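# Pin cable end against reel inside one gripper, lift

## Task

Close one gripper on the reel so that the cable, close to one of its ends, is pinned beneath one of that gripper's fingers. Declare completion only while that single grip keeps the reel steady and well above the table, the other arm is away from both reel and cable with nothing in its gripper, and the two arms touch no more than lightly.

## Robot and tools

Robot: two arms, left_arm and right_arm, each ending in a parallel two-finger gripper. Fingers extend along the gripper's own +z axis and separate along its y axis. The reported hand position is the spot between the finger pads, roughly 1 cm short of the tips, and it can be slightly wrong, more so when an arm reaches far.

Scene frame: all result poses share one frame with its origin on the table surface midway between the arms. +z is up, +x runs out across the table, and left_arm sits toward +y. The names left and right do not correspond to image sides. Each state line reads left_arm: ... | right_arm: ..., giving end_effector_position in metres and end_effector_quat_wxyz.

The row of numbers: every motion command uses one flat list of 14 values, each in [-1, 1], covering both arms even if only one should move. Order: dx, dy, dz, rx, ry, rz, opening for left_arm, then the same seven for right_arm. The first six of each arm are an offset, not a pose: a displacement expressed in that gripper's own axes, counted from the gripper pose shown in the most recent result that included it (before any such result in a scene, or for the second and later calls within one reply, counted from where the robot is when the motion begins). A value of 1.0 equals 0.6 m of travel or 180 degrees of turn; rx, ry, rz form a single rotation vector. The seventh value, opening, is absolute: +1 is fully open (0.094 m), -1 is shut. All zeros therefore do not mean stay still; they pull the arm back to the reference pose.

execute_actions takes "actions", a list holding at most one item, plus optional "pictures" (boolean; images come by default). An empty list just reports the state. An item {"rows": [...], "steps": n} runs up to 15 control steps of 1/30 s each (15 if steps is omitted); each row covers one step, every row measured from the same reference pose, and the last row repeats if rows run out. An item {"steps": n} without rows is a wait of up to 300 steps, counted from the previous result, so thinking time uses some of it. A refused call moves nothing.

move takes "target" (one 14-number row as above) and optional "speed" in m/s, 0.002 to 0.5, default 0.25; rotation is capped at twice that value in rad/s. Each gripper follows a straight line toward its target; both finish together, taking 0.5 to 10 s, cut off at 10 s if longer. Grippers rotate the short way. Paths ignore obstacles and the other arm. Grippers trail their path, may drift, and can exceed the speed near full reach. Openings are sent when the move starts. The result adds a move: line with the ending (done, off_target, moving, held, fault) and any limits: paced means the sent pose was clipped, held means a safety check blocked steps and the arm may then catch up quickly. It also lists each gripper's remaining distance to target; if only one arm is named, the other finished fine.



Controller behaviour: each step the commanded pose is limited to 70 mm and 16 degrees from the measured pose, then solved by damped inverse kinematics favouring position over orientation. After an action ends, the arm continues only to its last clipped pose, so long reaches need several actions; compare the result pose and send the remainder. Arms usually settle a centimetre or more low, and repeated zero offsets let them sag further. To keep an arm in place, send in a reply's first call the offset back to its desired pose (raised if it is still low) and zeros afterwards. A Hand target line shows where the controller is steering each gripper. Elbows never lock fully straight. Joint limits (rad): waist -2.880 to 2.880, shoulder 0 to 3.142, elbow 0 to 3.019, wrist pitch -1.693 to 1.571, wrist yaw -1.571 to 1.571, wrist roll -2.094 to 2.094.

Result lines: pose unreachable means the clearance check altered or blocked the named arm's command; HELD flags steps where part of a row was withheld; FAULT means an arm stopped; MOTOR HOT appears from 85 °C, and at 100 °C an OVER-TEMPERATURE FAULT drops that arm and its grip until it cools, so avoid holding loads longer than needed. grip_measured reports finger opening on the command scale (metres in the last Joint positions value), each gripper off by up to about 1 mm. To grasp, command roughly 0.03 below grip_measured for a firm hold, less for a gentle one. Pad force tops out near 50 to 62 N, weaker on thin parts under about 2 mm, with a brief spike at first contact.

Cautions: the simulation keeps running while the operator thinks. Loose items may get nudged occasionally. Never let anything leave the table. Keep the arms from colliding or pushing hard on each other. Faster contact hits harder, and aiming further past a surface presses harder. Avoid drops, slips and slams, and keep motion smooth.

Each tool is called after "Call:" as name(argument=value, ...), one argument or row to a line, values as JSON.

## Session

Call:
execute_actions(
  actions=[],
)

Scene clock: 0.00 s of 4800.00 s.
left_arm: end_effector_position=(+0.3321, +0.2147, +0.3427) grip_measured=+1.000 end_effector_quat_wxyz=(+0.216, -0.450, +0.863, +0.080) | right_arm: end_effector_position=(+0.2592, -0.3493, +0.0939) grip_measured=+1.000 end_effector_quat_wxyz=(+0.029, -0.127, +0.986, -0.100)
Joint positions: left_arm=[-0.265  1.006  1.223 -1.61  -0.432 -1.291  0.094] | right_arm=[ 0.239  1.118  0.672 -1.072  0.203 -0.099  0.094]
Joint velocities: left_arm=[ 0.005 -0.005  0.017 -0.002 -0.007 -0.037  0.   ] | right_arm=[ 0.005 -0.005  0.002  0.002  0.022  0.022  0.   ]
Motor temperatures (°C, as the motors report them): left_arm=[23 32 40 26 23 26] | right_arm=[24 29 33 26 25 25]
Hand target (left_arm): +0.336, +0.213, +0.352; +0.224, -0.452, +0.860, +0.071
Hand target (right_arm): +0.268, -0.348, +0.101; +0.039, -0.126, +0.986, -0.100

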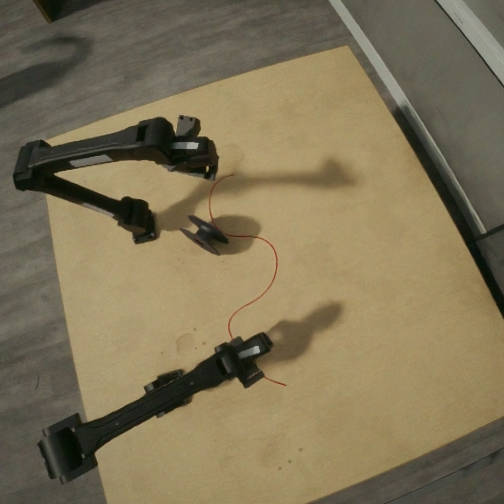

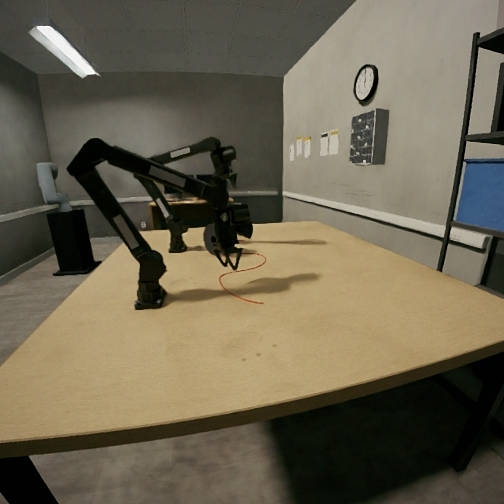

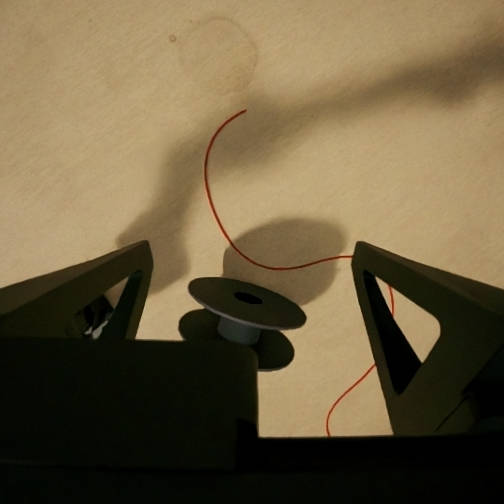

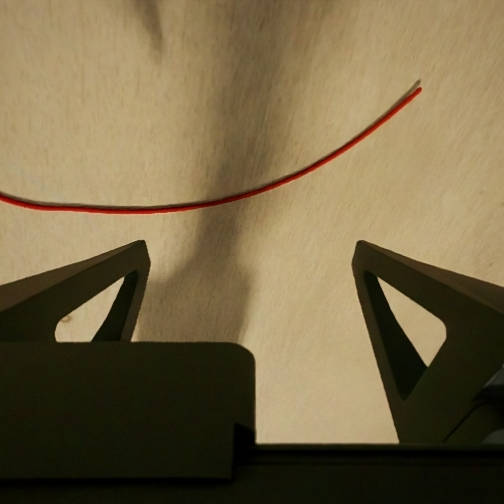

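Call:
move(
  target=[0.324, 0.005, 0.068, 0.112, 0.125, 0.537, -0.15, -0.102, -0.05, 0.065, -0.045, 0.058, 0.48, -0.15],
  speed=0.2,
)

Scene clock: 87.13 s of 4800.00 s.
left_arm: end_effector_position=(+0.2461, +0.0893, +0.2258) grip_measured=-0.148 end_effector_quat_wxyz=(+0.003, +0.363, +0.932, +0.005) | right_arm: end_effector_position=(+0.3034, -0.3652, +0.0576) grip_measured=-0.148 end_effector_quat_wxyz=(-0.021, +0.579, +0.815, -0.012)
Joint positions: left_arm=[-0.562  1.027  0.98  -1.519 -0.011  0.078  0.04 ] | right_arm=[ 0.056  1.375  0.787 -1.031 -0.003  1.216  0.04 ]
Joint velocities: left_arm=[ 0.015 -0.005 -0.012 -0.007 -0.007  0.037  0.   ] | right_arm=[-0.015 -0.005 -0.002 -0.002  0.022  0.022 -0.001]
Motor temperatures (°C, as the motors report them): left_arm=[23 30 49 26 24 26] | right_arm=[24 29 41 26 25 25]
Hand target (left_arm): +0.245, +0.087, +0.220; -0.001, +0.371, +0.929, +0.003
Hand target (right_arm): +0.328, -0.367, +0.067; -0.002, +0.588, +0.809, +0.003
Off the commanded pose (left_arm): 0.007 m, 1 deg.
Off the commanded pose (right_arm): 0.027 m, 3 deg.
After step 180, 76.23 s passed at rest.
move: off_target (right_arm)

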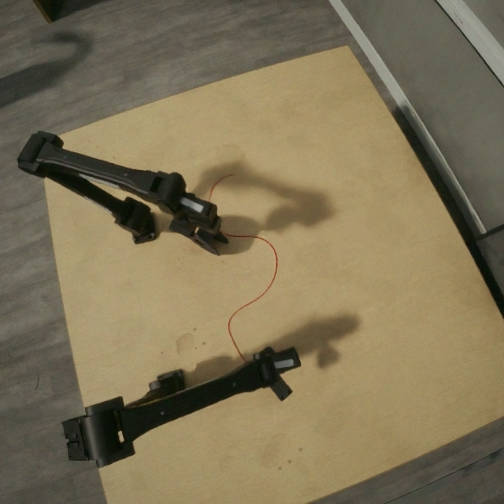

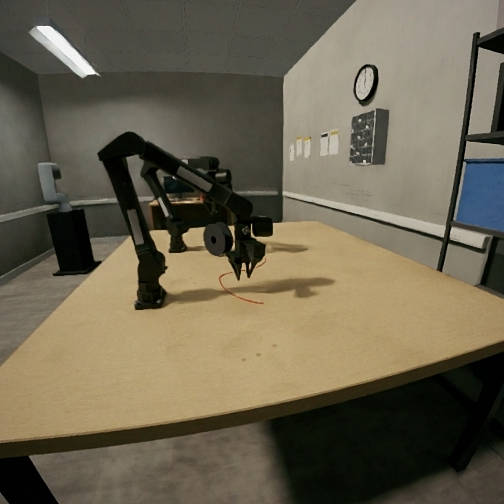

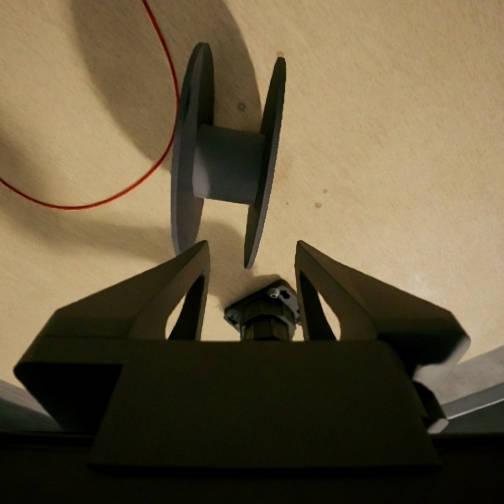

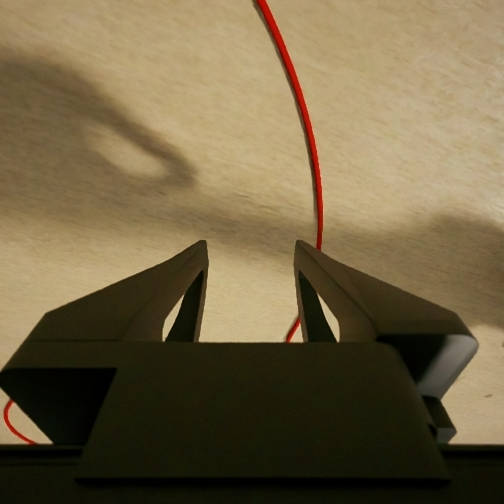

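Call:
move(
  target=[-0.185, -0.02, 0.08, 0, 0, 0.045, -0.15, 0, -0.062, 0.03, -0.014, -0.006, 0, -0.15],
  speed=0.1,
)

Scene clock: 105.83 s of 4800.00 s.
left_arm: end_effector_position=(+0.3047, +0.0216, +0.1619) grip_measured=-0.148 end_effector_quat_wxyz=(-0.025, +0.420, +0.907, +0.013) | right_arm: end_effector_position=(+0.2661, -0.3746, +0.0405) grip_measured=-0.148 end_effector_quat_wxyz=(-0.009, +0.581, +0.814, -0.004)
Joint positions: left_arm=[-0.61   1.341  1.056 -1.341 -0.011  0.155  0.04 ] | right_arm=[ 0.021  1.288  0.652 -0.955 -0.003  1.186  0.04 ]
Joint velocities: left_arm=[ 0.005 -0.024  0.012 -0.012  0.007  0.007 -0.   ] | right_arm=[-0.015  0.005  0.017 -0.012 -0.007 -0.051  0.001]
Motor temperatures (°C, as the motors report them): left_arm=[23 29 47 26 24 26] | right_arm=[24 29 42 26 25 25]
Hand target (left_arm): +0.319, +0.006, +0.180; +0.003, +0.428, +0.904, +0.006
Hand target (right_arm): +0.268, -0.377, +0.040; -0.001, +0.579, +0.815, +0.001
Off the commanded pose (left_arm): 0.027 m, 3 deg.
Off the commanded pose (right_arm): 0.003 m, 1 deg.
After step 180, 11.13 s passed at rest.
move: off_target (left_arm)

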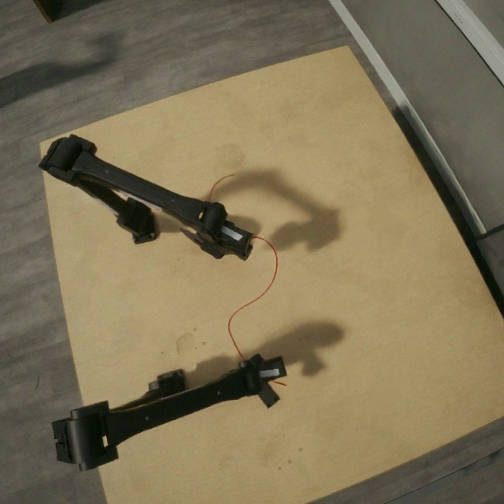

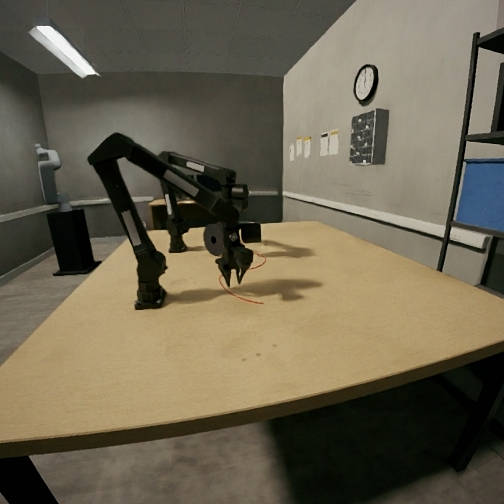

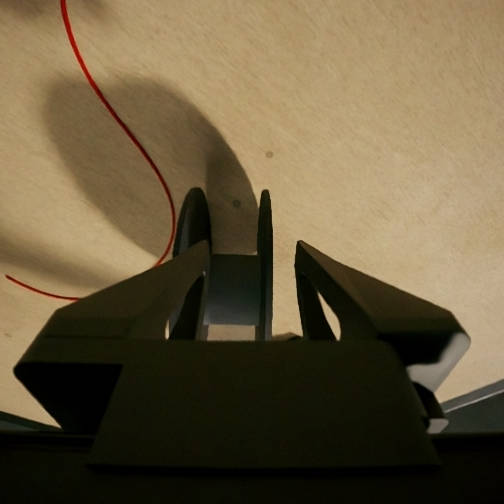

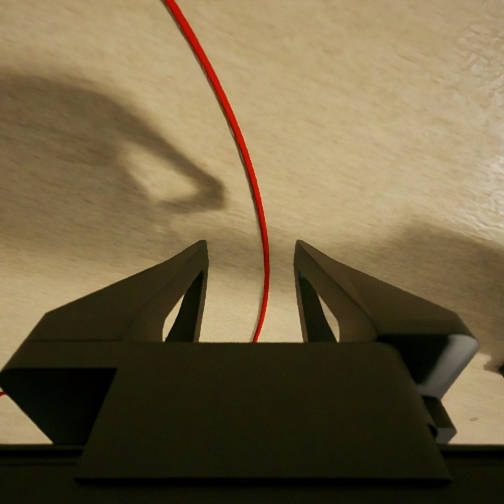

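Call:
move(
  target=[0.08, -0.025, 0.0, 0, 0, 0, -0.15, 0, -0.008, 0.065, 0, 0, 0, -0.15],
  speed=0.04,
)

Call:
move(
  target=[0, 0, 0.09, 0, 0, 0, -0.15, 0, 0, 0.015, 0, 0, 0, -1],
  speed=0.04,
)

Scene clock: 123.43 s of 4800.00 s.
left_arm: end_effector_position=(+0.2688, +0.0470, +0.1656) grip_measured=-0.148 end_effector_quat_wxyz=(-0.019, +0.420, +0.907, +0.012) | right_arm: end_effector_position=(+0.2625, -0.3744, +0.0081) grip_measured=-0.148 end_effector_quat_wxyz=(-0.008, +0.581, +0.814, -0.003)
Joint positions: left_arm=[-0.624  1.212  0.953 -1.355 -0.011  0.141  0.04 ] | right_arm=[ 0.021  1.351  0.598 -0.835 -0.003  1.186  0.04 ]
Joint velocities: left_arm=[ 0.005  0.015  0.007 -0.012  0.066 -0.11   0.   ] | right_arm=[-0.005 -0.005  0.002  0.007  0.007  0.007  0.   ]
Motor temperatures (°C, as the motors report them): left_arm=[23 30 51 26 23 26] | right_arm=[24 29 39 26 25 25]
Hand target (left_arm): +0.263, +0.049, +0.164; -0.025, +0.420, +0.907, +0.013
Hand target (right_arm): +0.261, -0.376, +0.002; -0.009, +0.581, +0.814, -0.004
Off the commanded pose (left_arm): 0.007 m, 1 deg.
Off the commanded pose (right_arm): 0.007 m, 0 deg.
After step 180, 10.03 s passed at rest.
move: done

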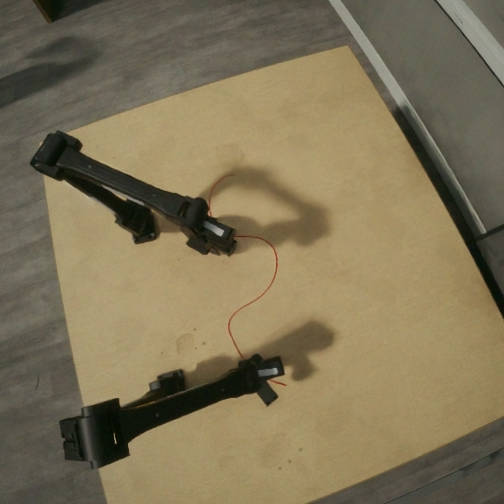

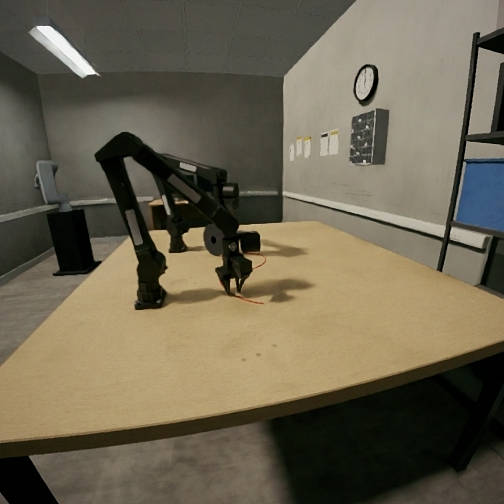

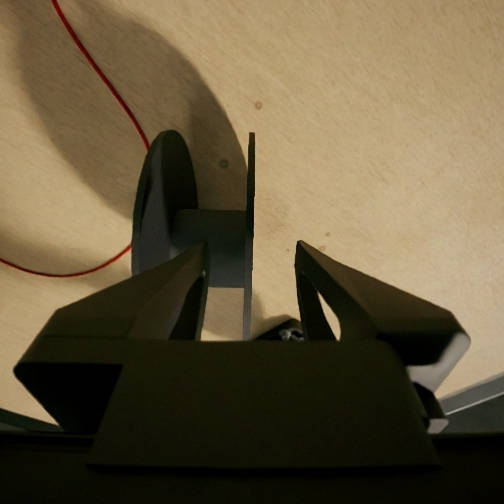

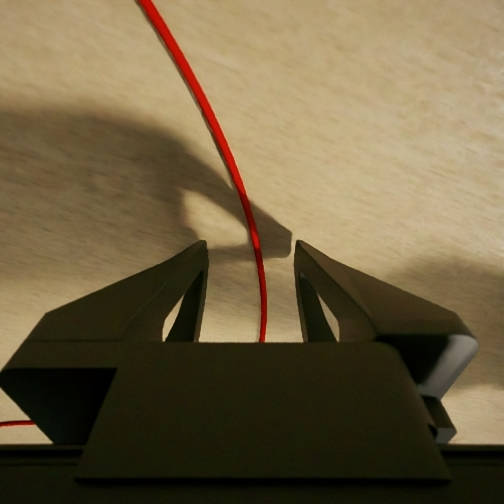

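Scene clock: 125.07 s of 4800.00 s.
left_arm: end_effector_position=(+0.2684, +0.0473, +0.1180) grip_measured=-0.148 end_effector_quat_wxyz=(-0.015, +0.420, +0.907, +0.010) | right_arm: end_effector_position=(+0.2650, -0.3745, +0.0067) grip_measured=-0.990 end_effector_quat_wxyz=(-0.005, +0.581, +0.814, -0.001)
Joint positions: left_arm=[-0.624  1.249  0.852 -1.208 -0.011  0.141  0.04 ] | right_arm=[ 0.021  1.356  0.598 -0.822 -0.003  1.186  0.   ]
Joint velocities: left_arm=[-0.005 -0.015  0.002 -0.002 -0.022  0.081 -0.   ] | right_arm=[-0.005  0.015 -0.017  0.007  0.051 -0.007  0.   ]
Motor temperatures (°C, as the motors report them): left_arm=[23 30 50 26 23 26] | right_arm=[24 29 38 26 25 25]
Hand target (left_arm): +0.267, +0.049, +0.112; -0.019, +0.420, +0.907, +0.012
Hand target (right_arm): +0.262, -0.374, -0.001; -0.008, +0.581, +0.814, -0.003
Off the commanded pose (left_arm): 0.007 m, 1 deg.
Off the commanded pose (right_arm): 0.008 m, 0 deg.
move: done

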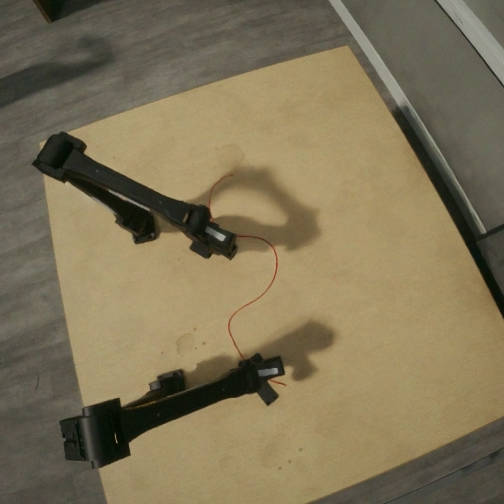

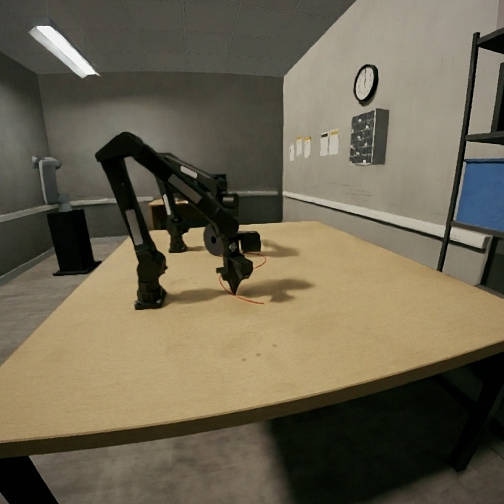

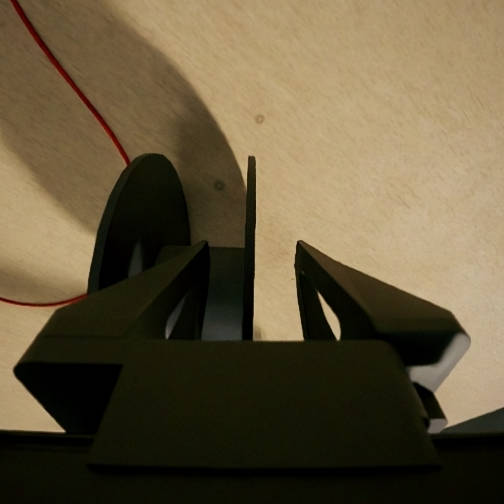

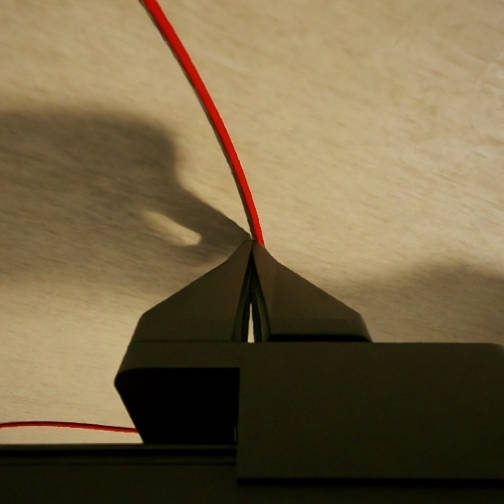

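Call:
move(
  target=[0, 0, 0.015, 0, 0, 0, -1, 0, 0, -0.08, 0, 0, 0, -1],
  speed=0.05,
)

Scene clock: 129.93 s of 4800.00 s.
left_arm: end_effector_position=(+0.2687, +0.0469, +0.1176) grip_measured=-0.941 end_effector_quat_wxyz=(-0.013, +0.420, +0.907, +0.010) | right_arm: end_effector_position=(+0.2483, -0.3736, +0.0395) grip_measured=-0.990 end_effector_quat_wxyz=(-0.017, +0.581, +0.814, -0.009)
Joint positions: left_arm=[-0.624  1.249  0.851 -1.204 -0.01   0.141  0.003] | right_arm=[ 0.021  1.252  0.618 -0.975 -0.003  1.186  0.   ]
Joint velocities: left_arm=[-0.005  0.005  0.002 -0.017  0.007  0.022  0.   ] | right_arm=[-0.005 -0.015 -0.007 -0.007 -0.007 -0.022  0.   ]
Motor temperatures (°C, as the motors report them): left_arm=[23 30 49 26 23 26] | right_arm=[24 29 38 26 25 25]
Hand target (left_arm): +0.268, +0.048, +0.109; -0.015, +0.420, +0.907, +0.010
Hand target (right_arm): +0.264, -0.375, +0.054; -0.005, +0.581, +0.814, -0.001
Off the commanded pose (left_arm): 0.009 m, 0 deg.
Off the commanded pose (right_arm): 0.023 m, 2 deg.
move: off_target (right_arm)

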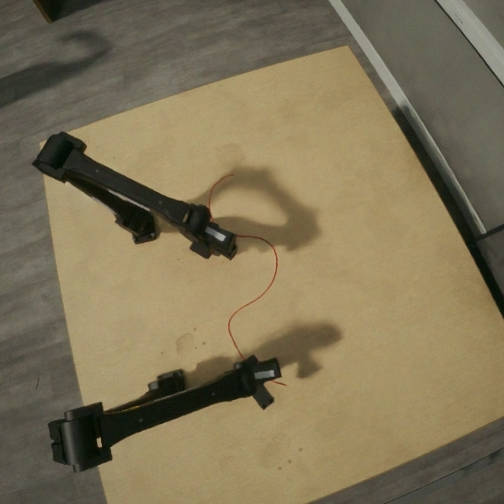

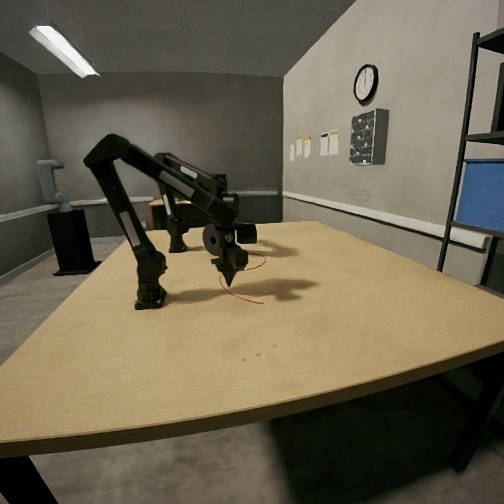

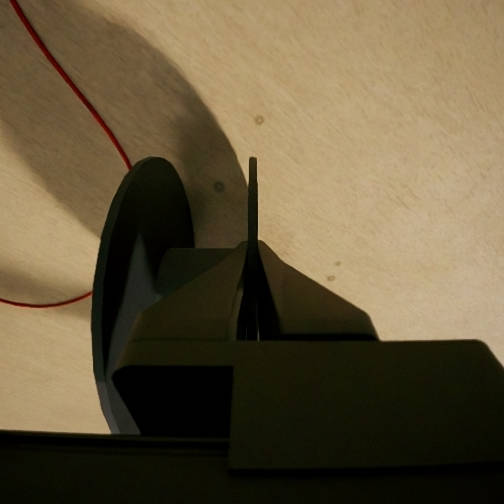

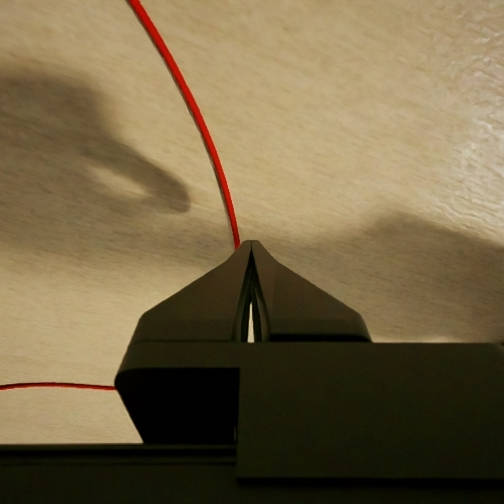

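Call:
move(
  target=[0, 0, -0.15, 0, 0, 0, -1, 0, 0.03, 0.02, 0, 0, 0, -0.15],
  speed=0.06,
)

Call:
move(
  target=[0, 0, 0, 0, 0, 0, -1, 0, 0, 0.075, 0, 0, 0, -0.15],
  speed=0.03,
)

Scene clock: 141.80 s of 4800.00 s.
left_arm: end_effector_position=(+0.2568, +0.0575, +0.1792) grip_measured=-0.941 end_effector_quat_wxyz=(-0.045, +0.420, +0.906, +0.019) | right_arm: end_effector_position=(+0.2502, -0.3697, +0.0252) grip_measured=-0.152 end_effector_quat_wxyz=(-0.029, +0.579, +0.815, -0.017)
Joint positions: left_arm=[-0.624  1.196  0.974 -1.447 -0.01   0.141  0.003] | right_arm=[ 0.036  1.309  0.618 -0.946 -0.003  1.196  0.04 ]
Joint velocities: left_arm=[-0.005  0.005 -0.002 -0.007  0.007 -0.037  0.   ] | right_arm=[-0.005 -0.024 -0.017 -0.017 -0.007  0.007 -0.   ]
Motor temperatures (°C, as the motors report them): left_arm=[23 29 48 27 23 26] | right_arm=[24 29 40 26 25 25]
Hand target (left_arm): +0.269, +0.046, +0.207; -0.013, +0.420, +0.907, +0.009
Hand target (right_arm): +0.264, -0.368, +0.028; -0.017, +0.581, +0.814, -0.009
Off the commanded pose (left_arm): 0.034 m, 4 deg.
Off the commanded pose (right_arm): 0.015 m, 2 deg.
After step 180, 4.03 s passed at rest.
move: off_target (left_arm, right_arm)

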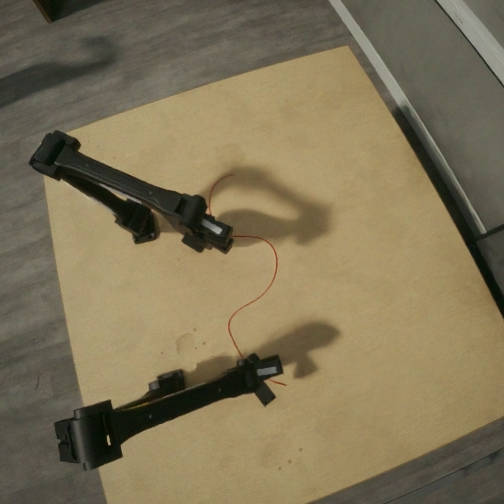

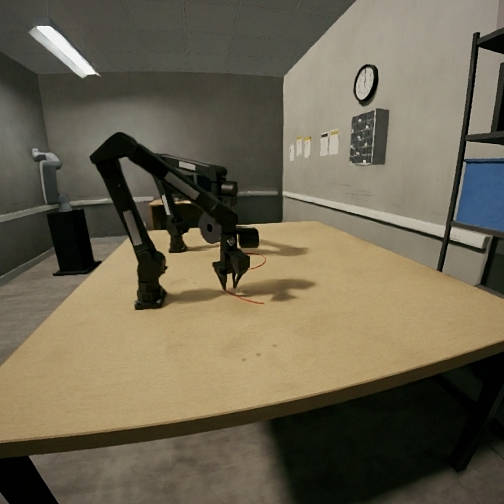

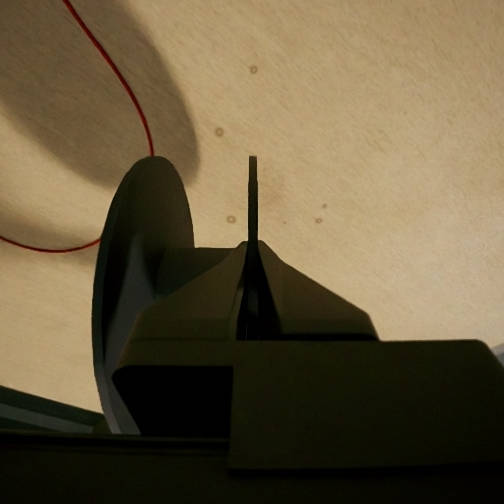

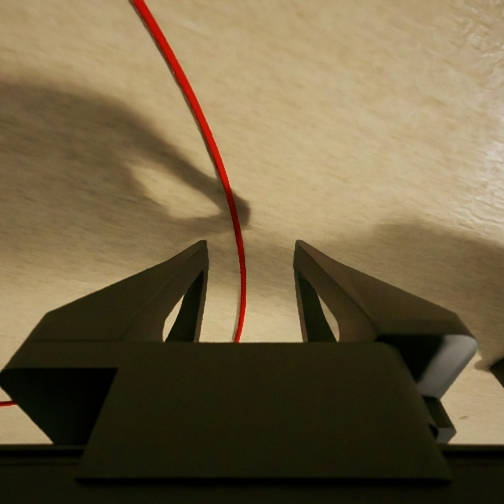

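Scene clock: 143.53 s of 4800.00 s.
left_arm: end_effector_position=(+0.2568, +0.0575, +0.1792) grip_measured=-0.941 end_effector_quat_wxyz=(-0.045, +0.420, +0.906, +0.019) | right_arm: end_effector_position=(+0.2567, -0.3700, +0.0032) grip_measured=-0.152 end_effector_quat_wxyz=(-0.016, +0.579, +0.815, -0.008)
Joint positions: left_arm=[-0.624  1.196  0.974 -1.447 -0.01   0.141  0.003] | right_arm=[ 0.036  1.36   0.589 -0.835 -0.003  1.196  0.04 ]
Joint velocities: left_arm=[-0.005 -0.005 -0.007 -0.012  0.051 -0.051  0.002] | right_arm=[-0.015  0.005 -0.017  0.002  0.022  0.051  0.   ]
Motor temperatures (°C, as the motors report them): left_arm=[23 29 48 27 23 26] | right_arm=[24 29 39 26 25 25]
Hand target (left_arm): +0.257, +0.057, +0.179; -0.045, +0.420, +0.906, +0.019
Hand target (right_arm): +0.246, -0.370, -0.017; -0.029, +0.579, +0.815, -0.017
Off the commanded pose (left_arm): 0.000 m, 0 deg.
Off the commanded pose (right_arm): 0.025 m, 2 deg.
move: off_target (right_arm)

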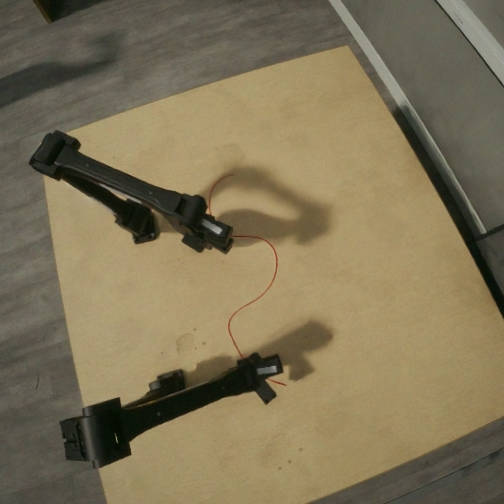

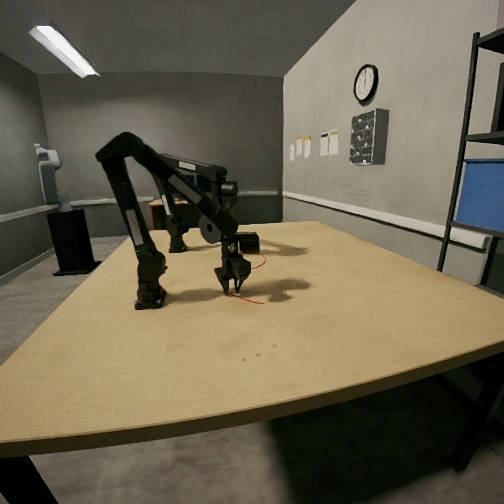

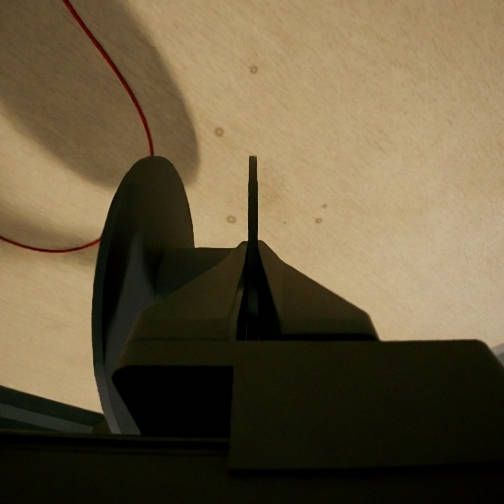

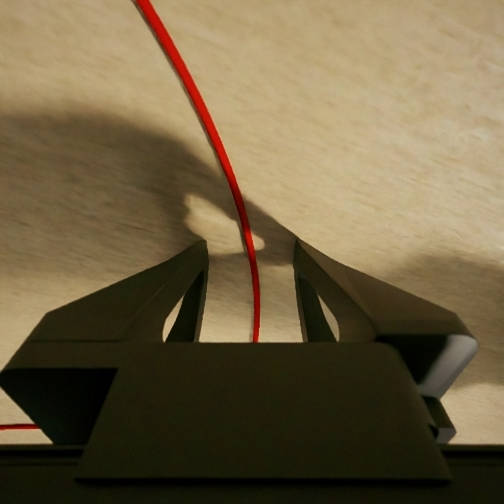

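Call:
execute_actions(
  actions=[],
)

Scene clock: 175.90 s of 4800.00 s.
left_arm: end_effector_position=(+0.2568, +0.0575, +0.1792) grip_measured=-0.941 end_effector_quat_wxyz=(-0.045, +0.420, +0.906, +0.019) | right_arm: end_effector_position=(+0.2567, -0.3700, +0.0032) grip_measured=-0.152 end_effector_quat_wxyz=(-0.016, +0.579, +0.815, -0.008)
Joint positions: left_arm=[-0.624  1.196  0.974 -1.447 -0.01   0.141  0.003] | right_arm=[ 0.036  1.36   0.589 -0.835 -0.003  1.196  0.04 ]
Joint velocities: left_arm=[-0.015 -0.005 -0.002 -0.002 -0.037  0.051  0.   ] | right_arm=[-0.015  0.005  0.007 -0.007  0.022  0.037 -0.001]
Motor temperatures (°C, as the motors report them): left_arm=[23 29 47 26 23 26] | right_arm=[24 29 35 26 25 25]
Hand target (left_arm): +0.257, +0.057, +0.179; -0.045, +0.420, +0.906, +0.019
Hand target (right_arm): +0.246, -0.370, -0.017; -0.029, +0.579, +0.815, -0.017
Off the commanded pose (left_arm): 0.000 m, 0 deg.
Off the commanded pose (right_arm): 0.025 m, 2 deg.
Steps of this call (steps 1 to 180: nothing new was sent; then 26.37 s passed at rest). Readings (end_effector_position):
1: left_arm (+0.2568, +0.0575, +0.1792) | right_arm (+0.2567, -0.3700, +0.0032)
2: left_arm (+0.2568, +0.0575, +0.1792) | right_arm (+0.2567, -0.3700, +0.0032)
4: left_arm (+0.2568, +0.0575, +0.1792) | right_arm (+0.2567, -0.3700, +0.0032)
8: left_arm (+0.2568, +0.0575, +0.1792) | right_arm (+0.2567, -0.3700, +0.0032)
180: the state above

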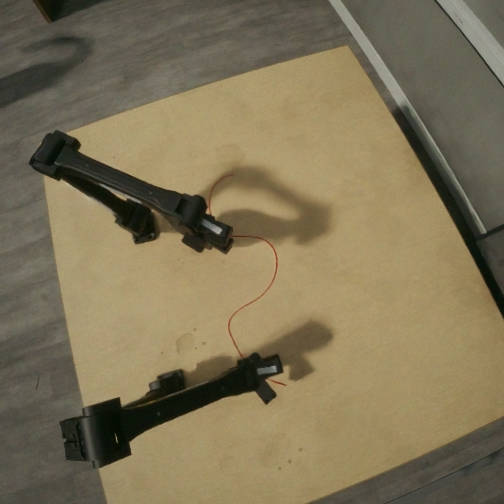

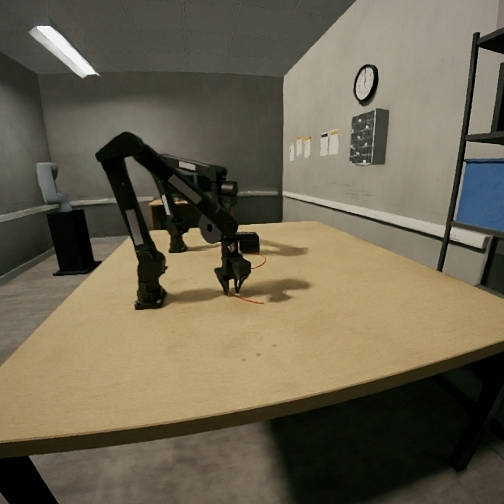

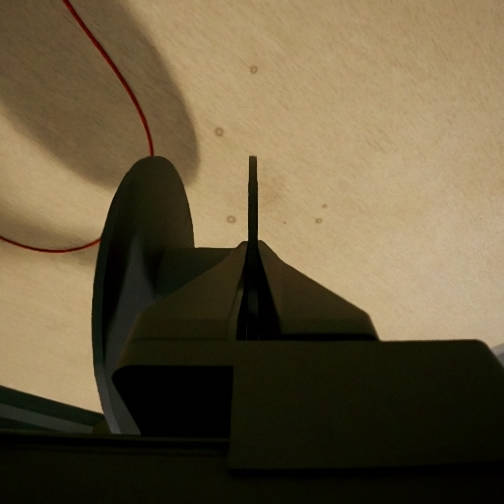

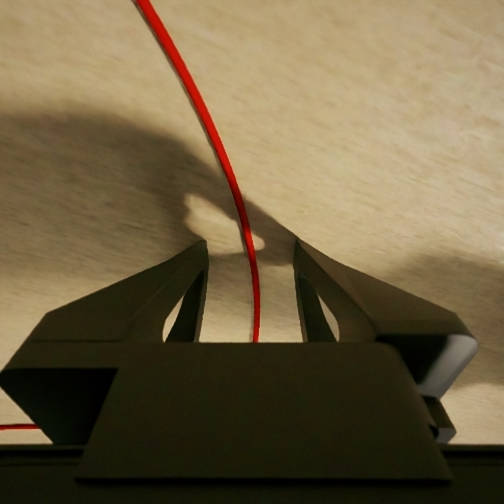

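Call:
execute_actions(
  actions=[
    {"rows": [[0,0,0,0,0,0,-1, 0,0,0.015,0,0,0,-1]], "steps": 15},
  ],
)

Call:
execute_actions(
  actions=[
    {"rows": [[0,0,0,0,0,0,-1, 0,0,0.015,0,0,0,-1]], "steps": 12},
  ],
)

Scene clock: 181.17 s of 4800.00 s.
left_arm: end_effector_position=(+0.2568, +0.0575, +0.1792) grip_measured=-0.941 end_effector_quat_wxyz=(-0.045, +0.420, +0.906, +0.019) | right_arm: end_effector_position=(+0.2578, -0.3700, +0.0033) grip_measured=-0.972 end_effector_quat_wxyz=(-0.014, +0.579, +0.815, -0.007)
Joint positions: left_arm=[-0.624  1.196  0.974 -1.447 -0.01   0.141  0.003] | right_arm=[ 0.036  1.359  0.589 -0.831 -0.004  1.196  0.001]
Joint velocities: left_arm=[-0.005  0.005 -0.002 -0.002 -0.007 -0.051  0.   ] | right_arm=[-0.015 -0.015  0.002 -0.007 -0.022  0.051 -0.001]
Motor temperatures (°C, as the motors report them): left_arm=[23 29 47 26 23 26] | right_arm=[24 29 35 26 25 25]
Hand target (left_arm): +0.257, +0.057, +0.179; -0.045, +0.420, +0.906, +0.019
Hand target (right_arm): +0.256, -0.370, -0.005; -0.016, +0.579, +0.815, -0.008
Off the commanded pose (left_arm): 0.000 m, 0 deg.
Off the commanded pose (right_arm): 0.009 m, 0 deg.
Steps of this call (steps 1 to 143: nothing new was sent; steps 144 to 158: all 15 steps of this action). Readings (end_effector_position):
144: left_arm (+0.2568, +0.0575, +0.1792) | right_arm (+0.2571, -0.3699, +0.0033)
145: left_arm (+0.2568, +0.0575, +0.1792) | right_arm (+0.2572, -0.3699, +0.0033)
147: left_arm (+0.2568, +0.0575, +0.1792) | right_arm (+0.2577, -0.3700, +0.0033)
151: left_arm (+0.2568, +0.0575, +0.1792) | right_arm (+0.2578, -0.3700, +0.0033)
158: the state above

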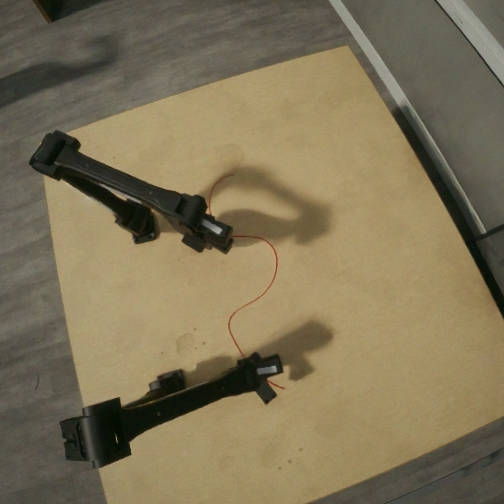

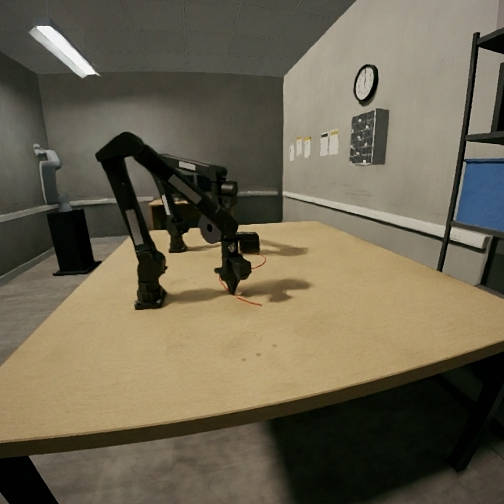

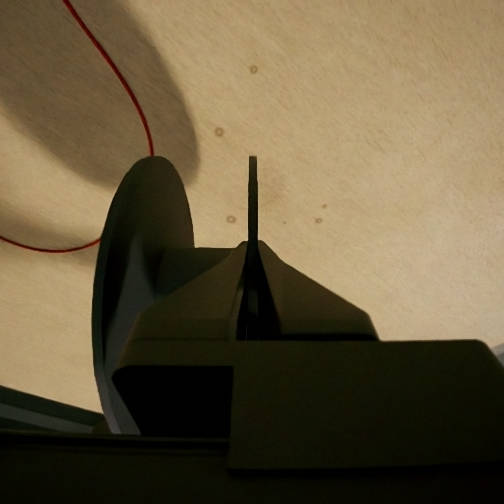

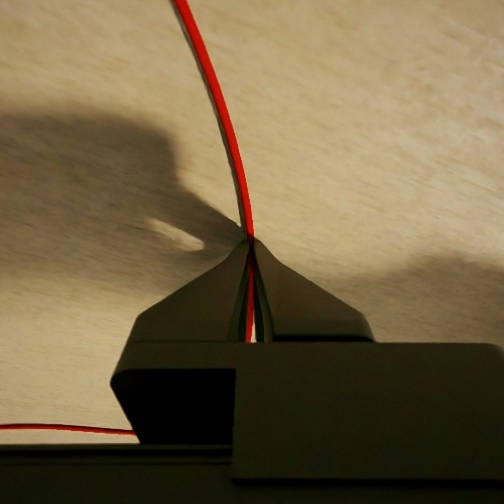

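Scene clock: 181.57 s of 4800.00 s.
left_arm: end_effector_position=(+0.2568, +0.0575, +0.1792) grip_measured=-0.941 end_effector_quat_wxyz=(-0.045, +0.420, +0.906, +0.019) | right_arm: end_effector_position=(+0.2578, -0.3700, +0.0033) grip_measured=-0.972 end_effector_quat_wxyz=(-0.014, +0.579, +0.815, -0.007)
Joint positions: left_arm=[-0.624  1.196  0.974 -1.447 -0.01   0.141  0.003] | right_arm=[ 0.036  1.359  0.589 -0.831 -0.004  1.196  0.001]
Joint velocities: left_arm=[-0.024 -0.005 -0.007 -0.002 -0.037  0.037 -0.   ] | right_arm=[ 0.005 -0.015  0.002 -0.012 -0.125  0.022  0.001]
Motor temperatures (°C, as the motors report them): left_arm=[23 29 47 26 23 26] | right_arm=[24 29 35 26 25 25]
Hand target (left_arm): +0.257, +0.057, +0.179; -0.045, +0.420, +0.906, +0.019
Hand target (right_arm): +0.257, -0.370, -0.005; -0.014, +0.579, +0.815, -0.007
Off the commanded pose (left_arm): 0.000 m, 0 deg.
Off the commanded pose (right_arm): 0.009 m, 0 deg.
Steps of this call (steps 1 to 12: all 12 steps of this action). Readings (end_effector_position):
1: left_arm (+0.2568, +0.0575, +0.1792) | right_arm (+0.2578, -0.3700, +0.0033)
2: left_arm (+0.2568, +0.0575, +0.1792) | right_arm (+0.2578, -0.3700, +0.0033)
4: left_arm (+0.2568, +0.0575, +0.1792) | right_arm (+0.2578, -0.3700, +0.0033)
8: left_arm (+0.2568, +0.0575, +0.1792) | right_arm (+0.2578, -0.3700, +0.0033)
12: the state above

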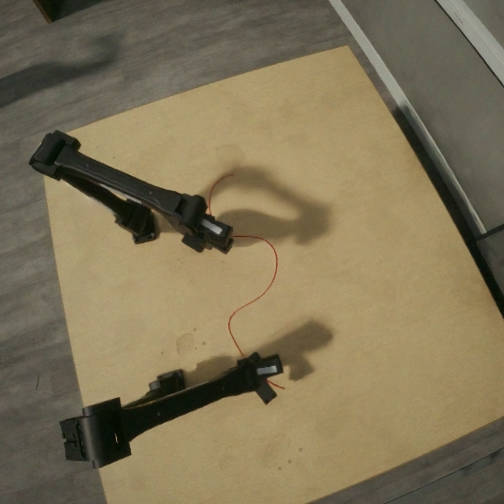

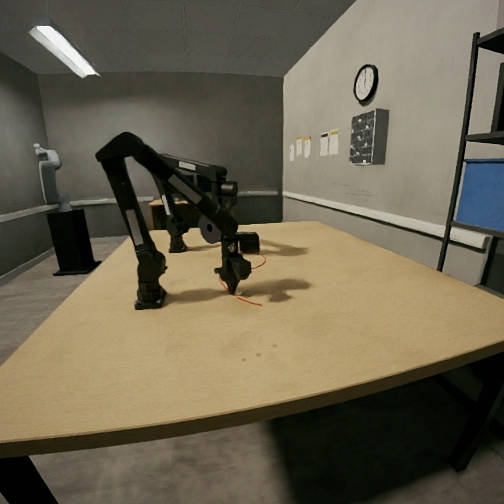

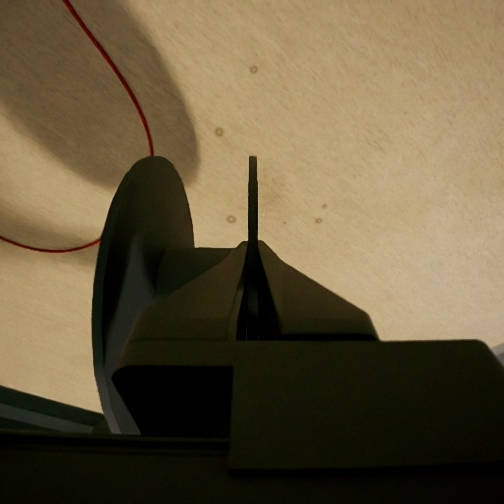

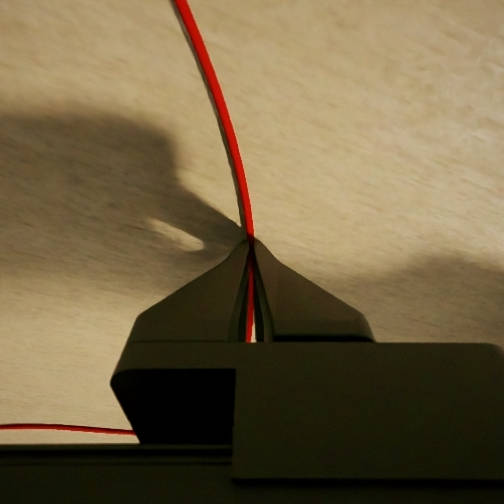

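Call:
move(
  target=[-0.062,0.10,-0.05,0,0,-0.6,-1, 0,0,-0.27,0,0,-0.4,-1],
  speed=0.2,
)

Scene clock: 231.10 s of 4800.00 s.
left_arm: end_effector_position=(+0.3096, +0.0740, +0.1828) grip_measured=-0.939 end_effector_quat_wxyz=(-0.025, -0.479, +0.875, +0.069) | right_arm: end_effector_position=(+0.2464, -0.3695, +0.1435) grip_measured=-0.972 end_effector_quat_wxyz=(-0.035, -0.003, +0.999, +0.003)
Joint positions: left_arm=[-0.484  1.314  1.081 -1.484 -0.02  -1.589  0.003] | right_arm=[ 0.036  1.115  0.818 -1.344 -0.004 -0.046  0.001]
Joint velocities: left_arm=[-0.015 -0.005 -0.017 -0.007 -0.007 -0.037 -0.001] | right_arm=[ 0.005 -0.015 -0.002  0.012  0.037  0.022 -0.   ]
Motor temperatures (°C, as the motors report them): left_arm=[23 29 49 26 23 26] | right_arm=[24 29 37 26 25 25]
Hand target (left_arm): +0.327, +0.066, +0.206; -0.012, -0.486, +0.872, +0.047
Hand target (right_arm): +0.260, -0.370, +0.164; -0.015, -0.011, +1.000, +0.002
Off the commanded pose (left_arm): 0.030 m, 3 deg.
Off the commanded pose (right_arm): 0.027 m, 2 deg.
After step 180, 38.33 s passed at rest.
move: off_target (left_arm, right_arm)

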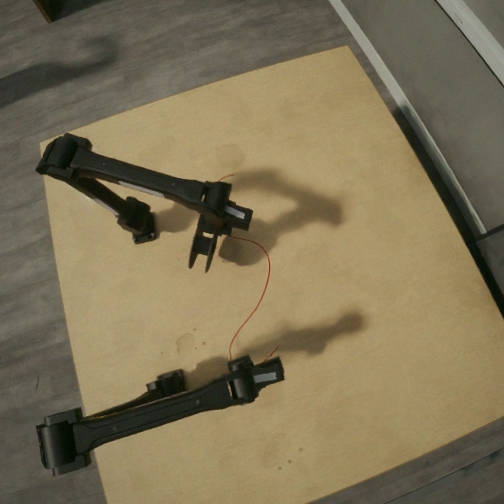

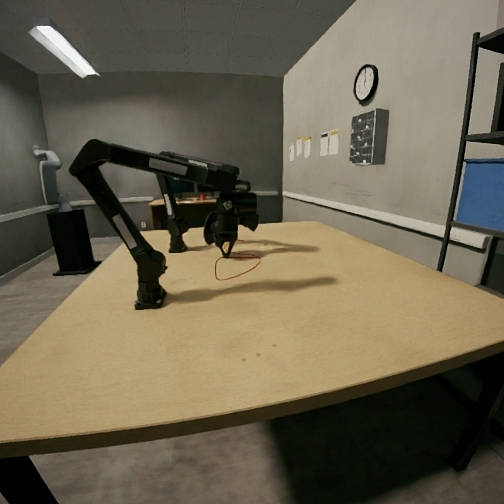

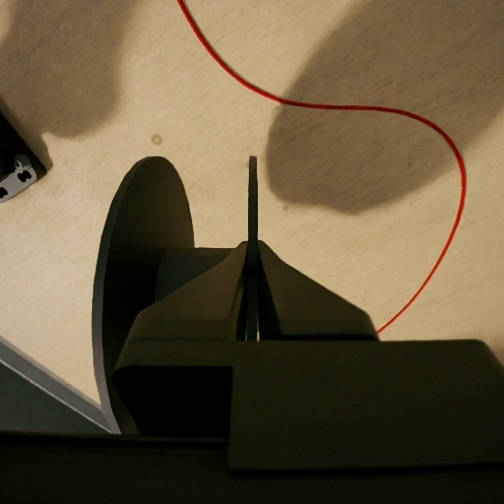

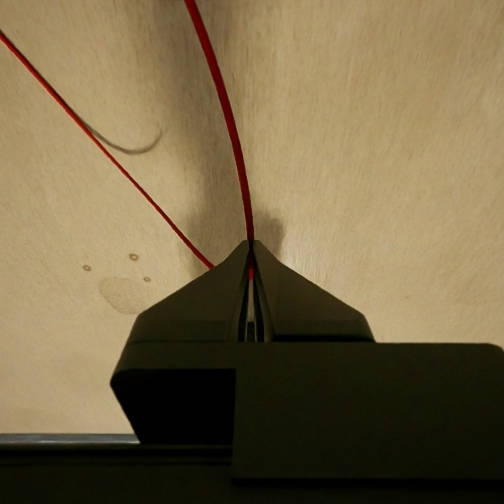

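Call:
move(
  target=[-0.064,-0.176,-0.05,0.499,-0.044,-0.044,-1, -0.19,0.28,-0.1,0,0,-0.375,-1],
  speed=0.2,
)

Scene clock: 271.30 s of 4800.00 s.
left_arm: end_effector_position=(+0.4186, +0.0431, +0.1804) grip_measured=-0.938 end_effector_quat_wxyz=(+0.363, -0.409, +0.654, -0.523) | right_arm: end_effector_position=(+0.3500, -0.2120, +0.1865) grip_measured=-0.972 end_effector_quat_wxyz=(-0.039, -0.548, +0.835, +0.014)
Joint positions: left_arm=[-0.456  1.164  0.35   0.621 -0.152 -1.552  0.003] | right_arm=[ 0.453  1.449  1.229 -1.434 -0.011 -0.785  0.001]
Joint velocities: left_arm=[-0.024 -0.015  0.002  0.002 -0.007 -0.037 -0.001] | right_arm=[-0.005 -0.024  0.002 -0.017  0.007 -0.066 -0.001]
Motor temperatures (°C, as the motors report them): left_arm=[23 28 54 27 23 26] | right_arm=[24 29 45 26 25 25]
Hand target (left_arm): +0.423, +0.046, +0.196; +0.374, -0.408, +0.635, -0.539
Hand target (right_arm): +0.362, -0.204, +0.198; -0.031, -0.558, +0.829, +0.015
Off the commanded pose (left_arm): 0.018 m, 3 deg.
Off the commanded pose (right_arm): 0.020 m, 2 deg.
After step 180, 29.83 s passed at rest.
move: off_target (left_arm, right_arm)

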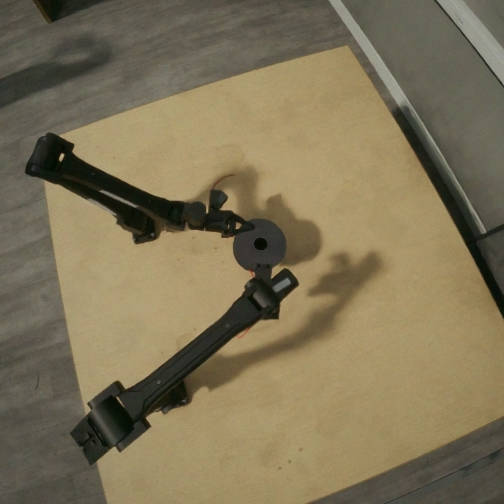

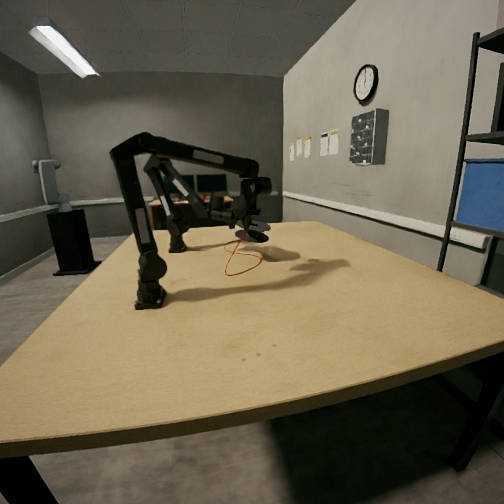

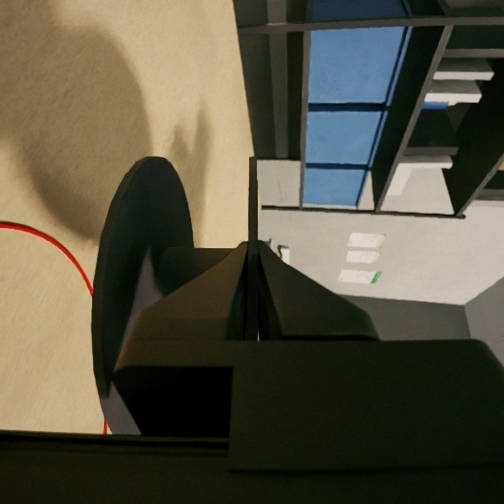

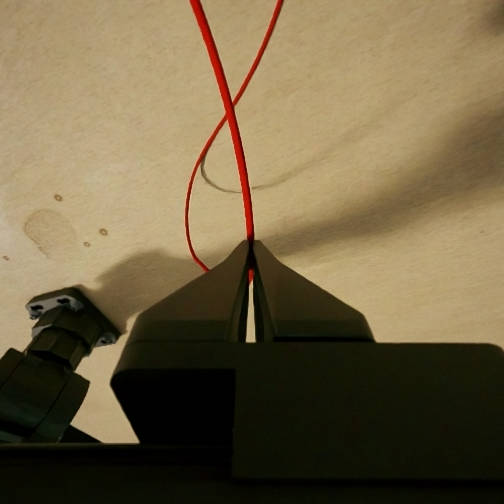

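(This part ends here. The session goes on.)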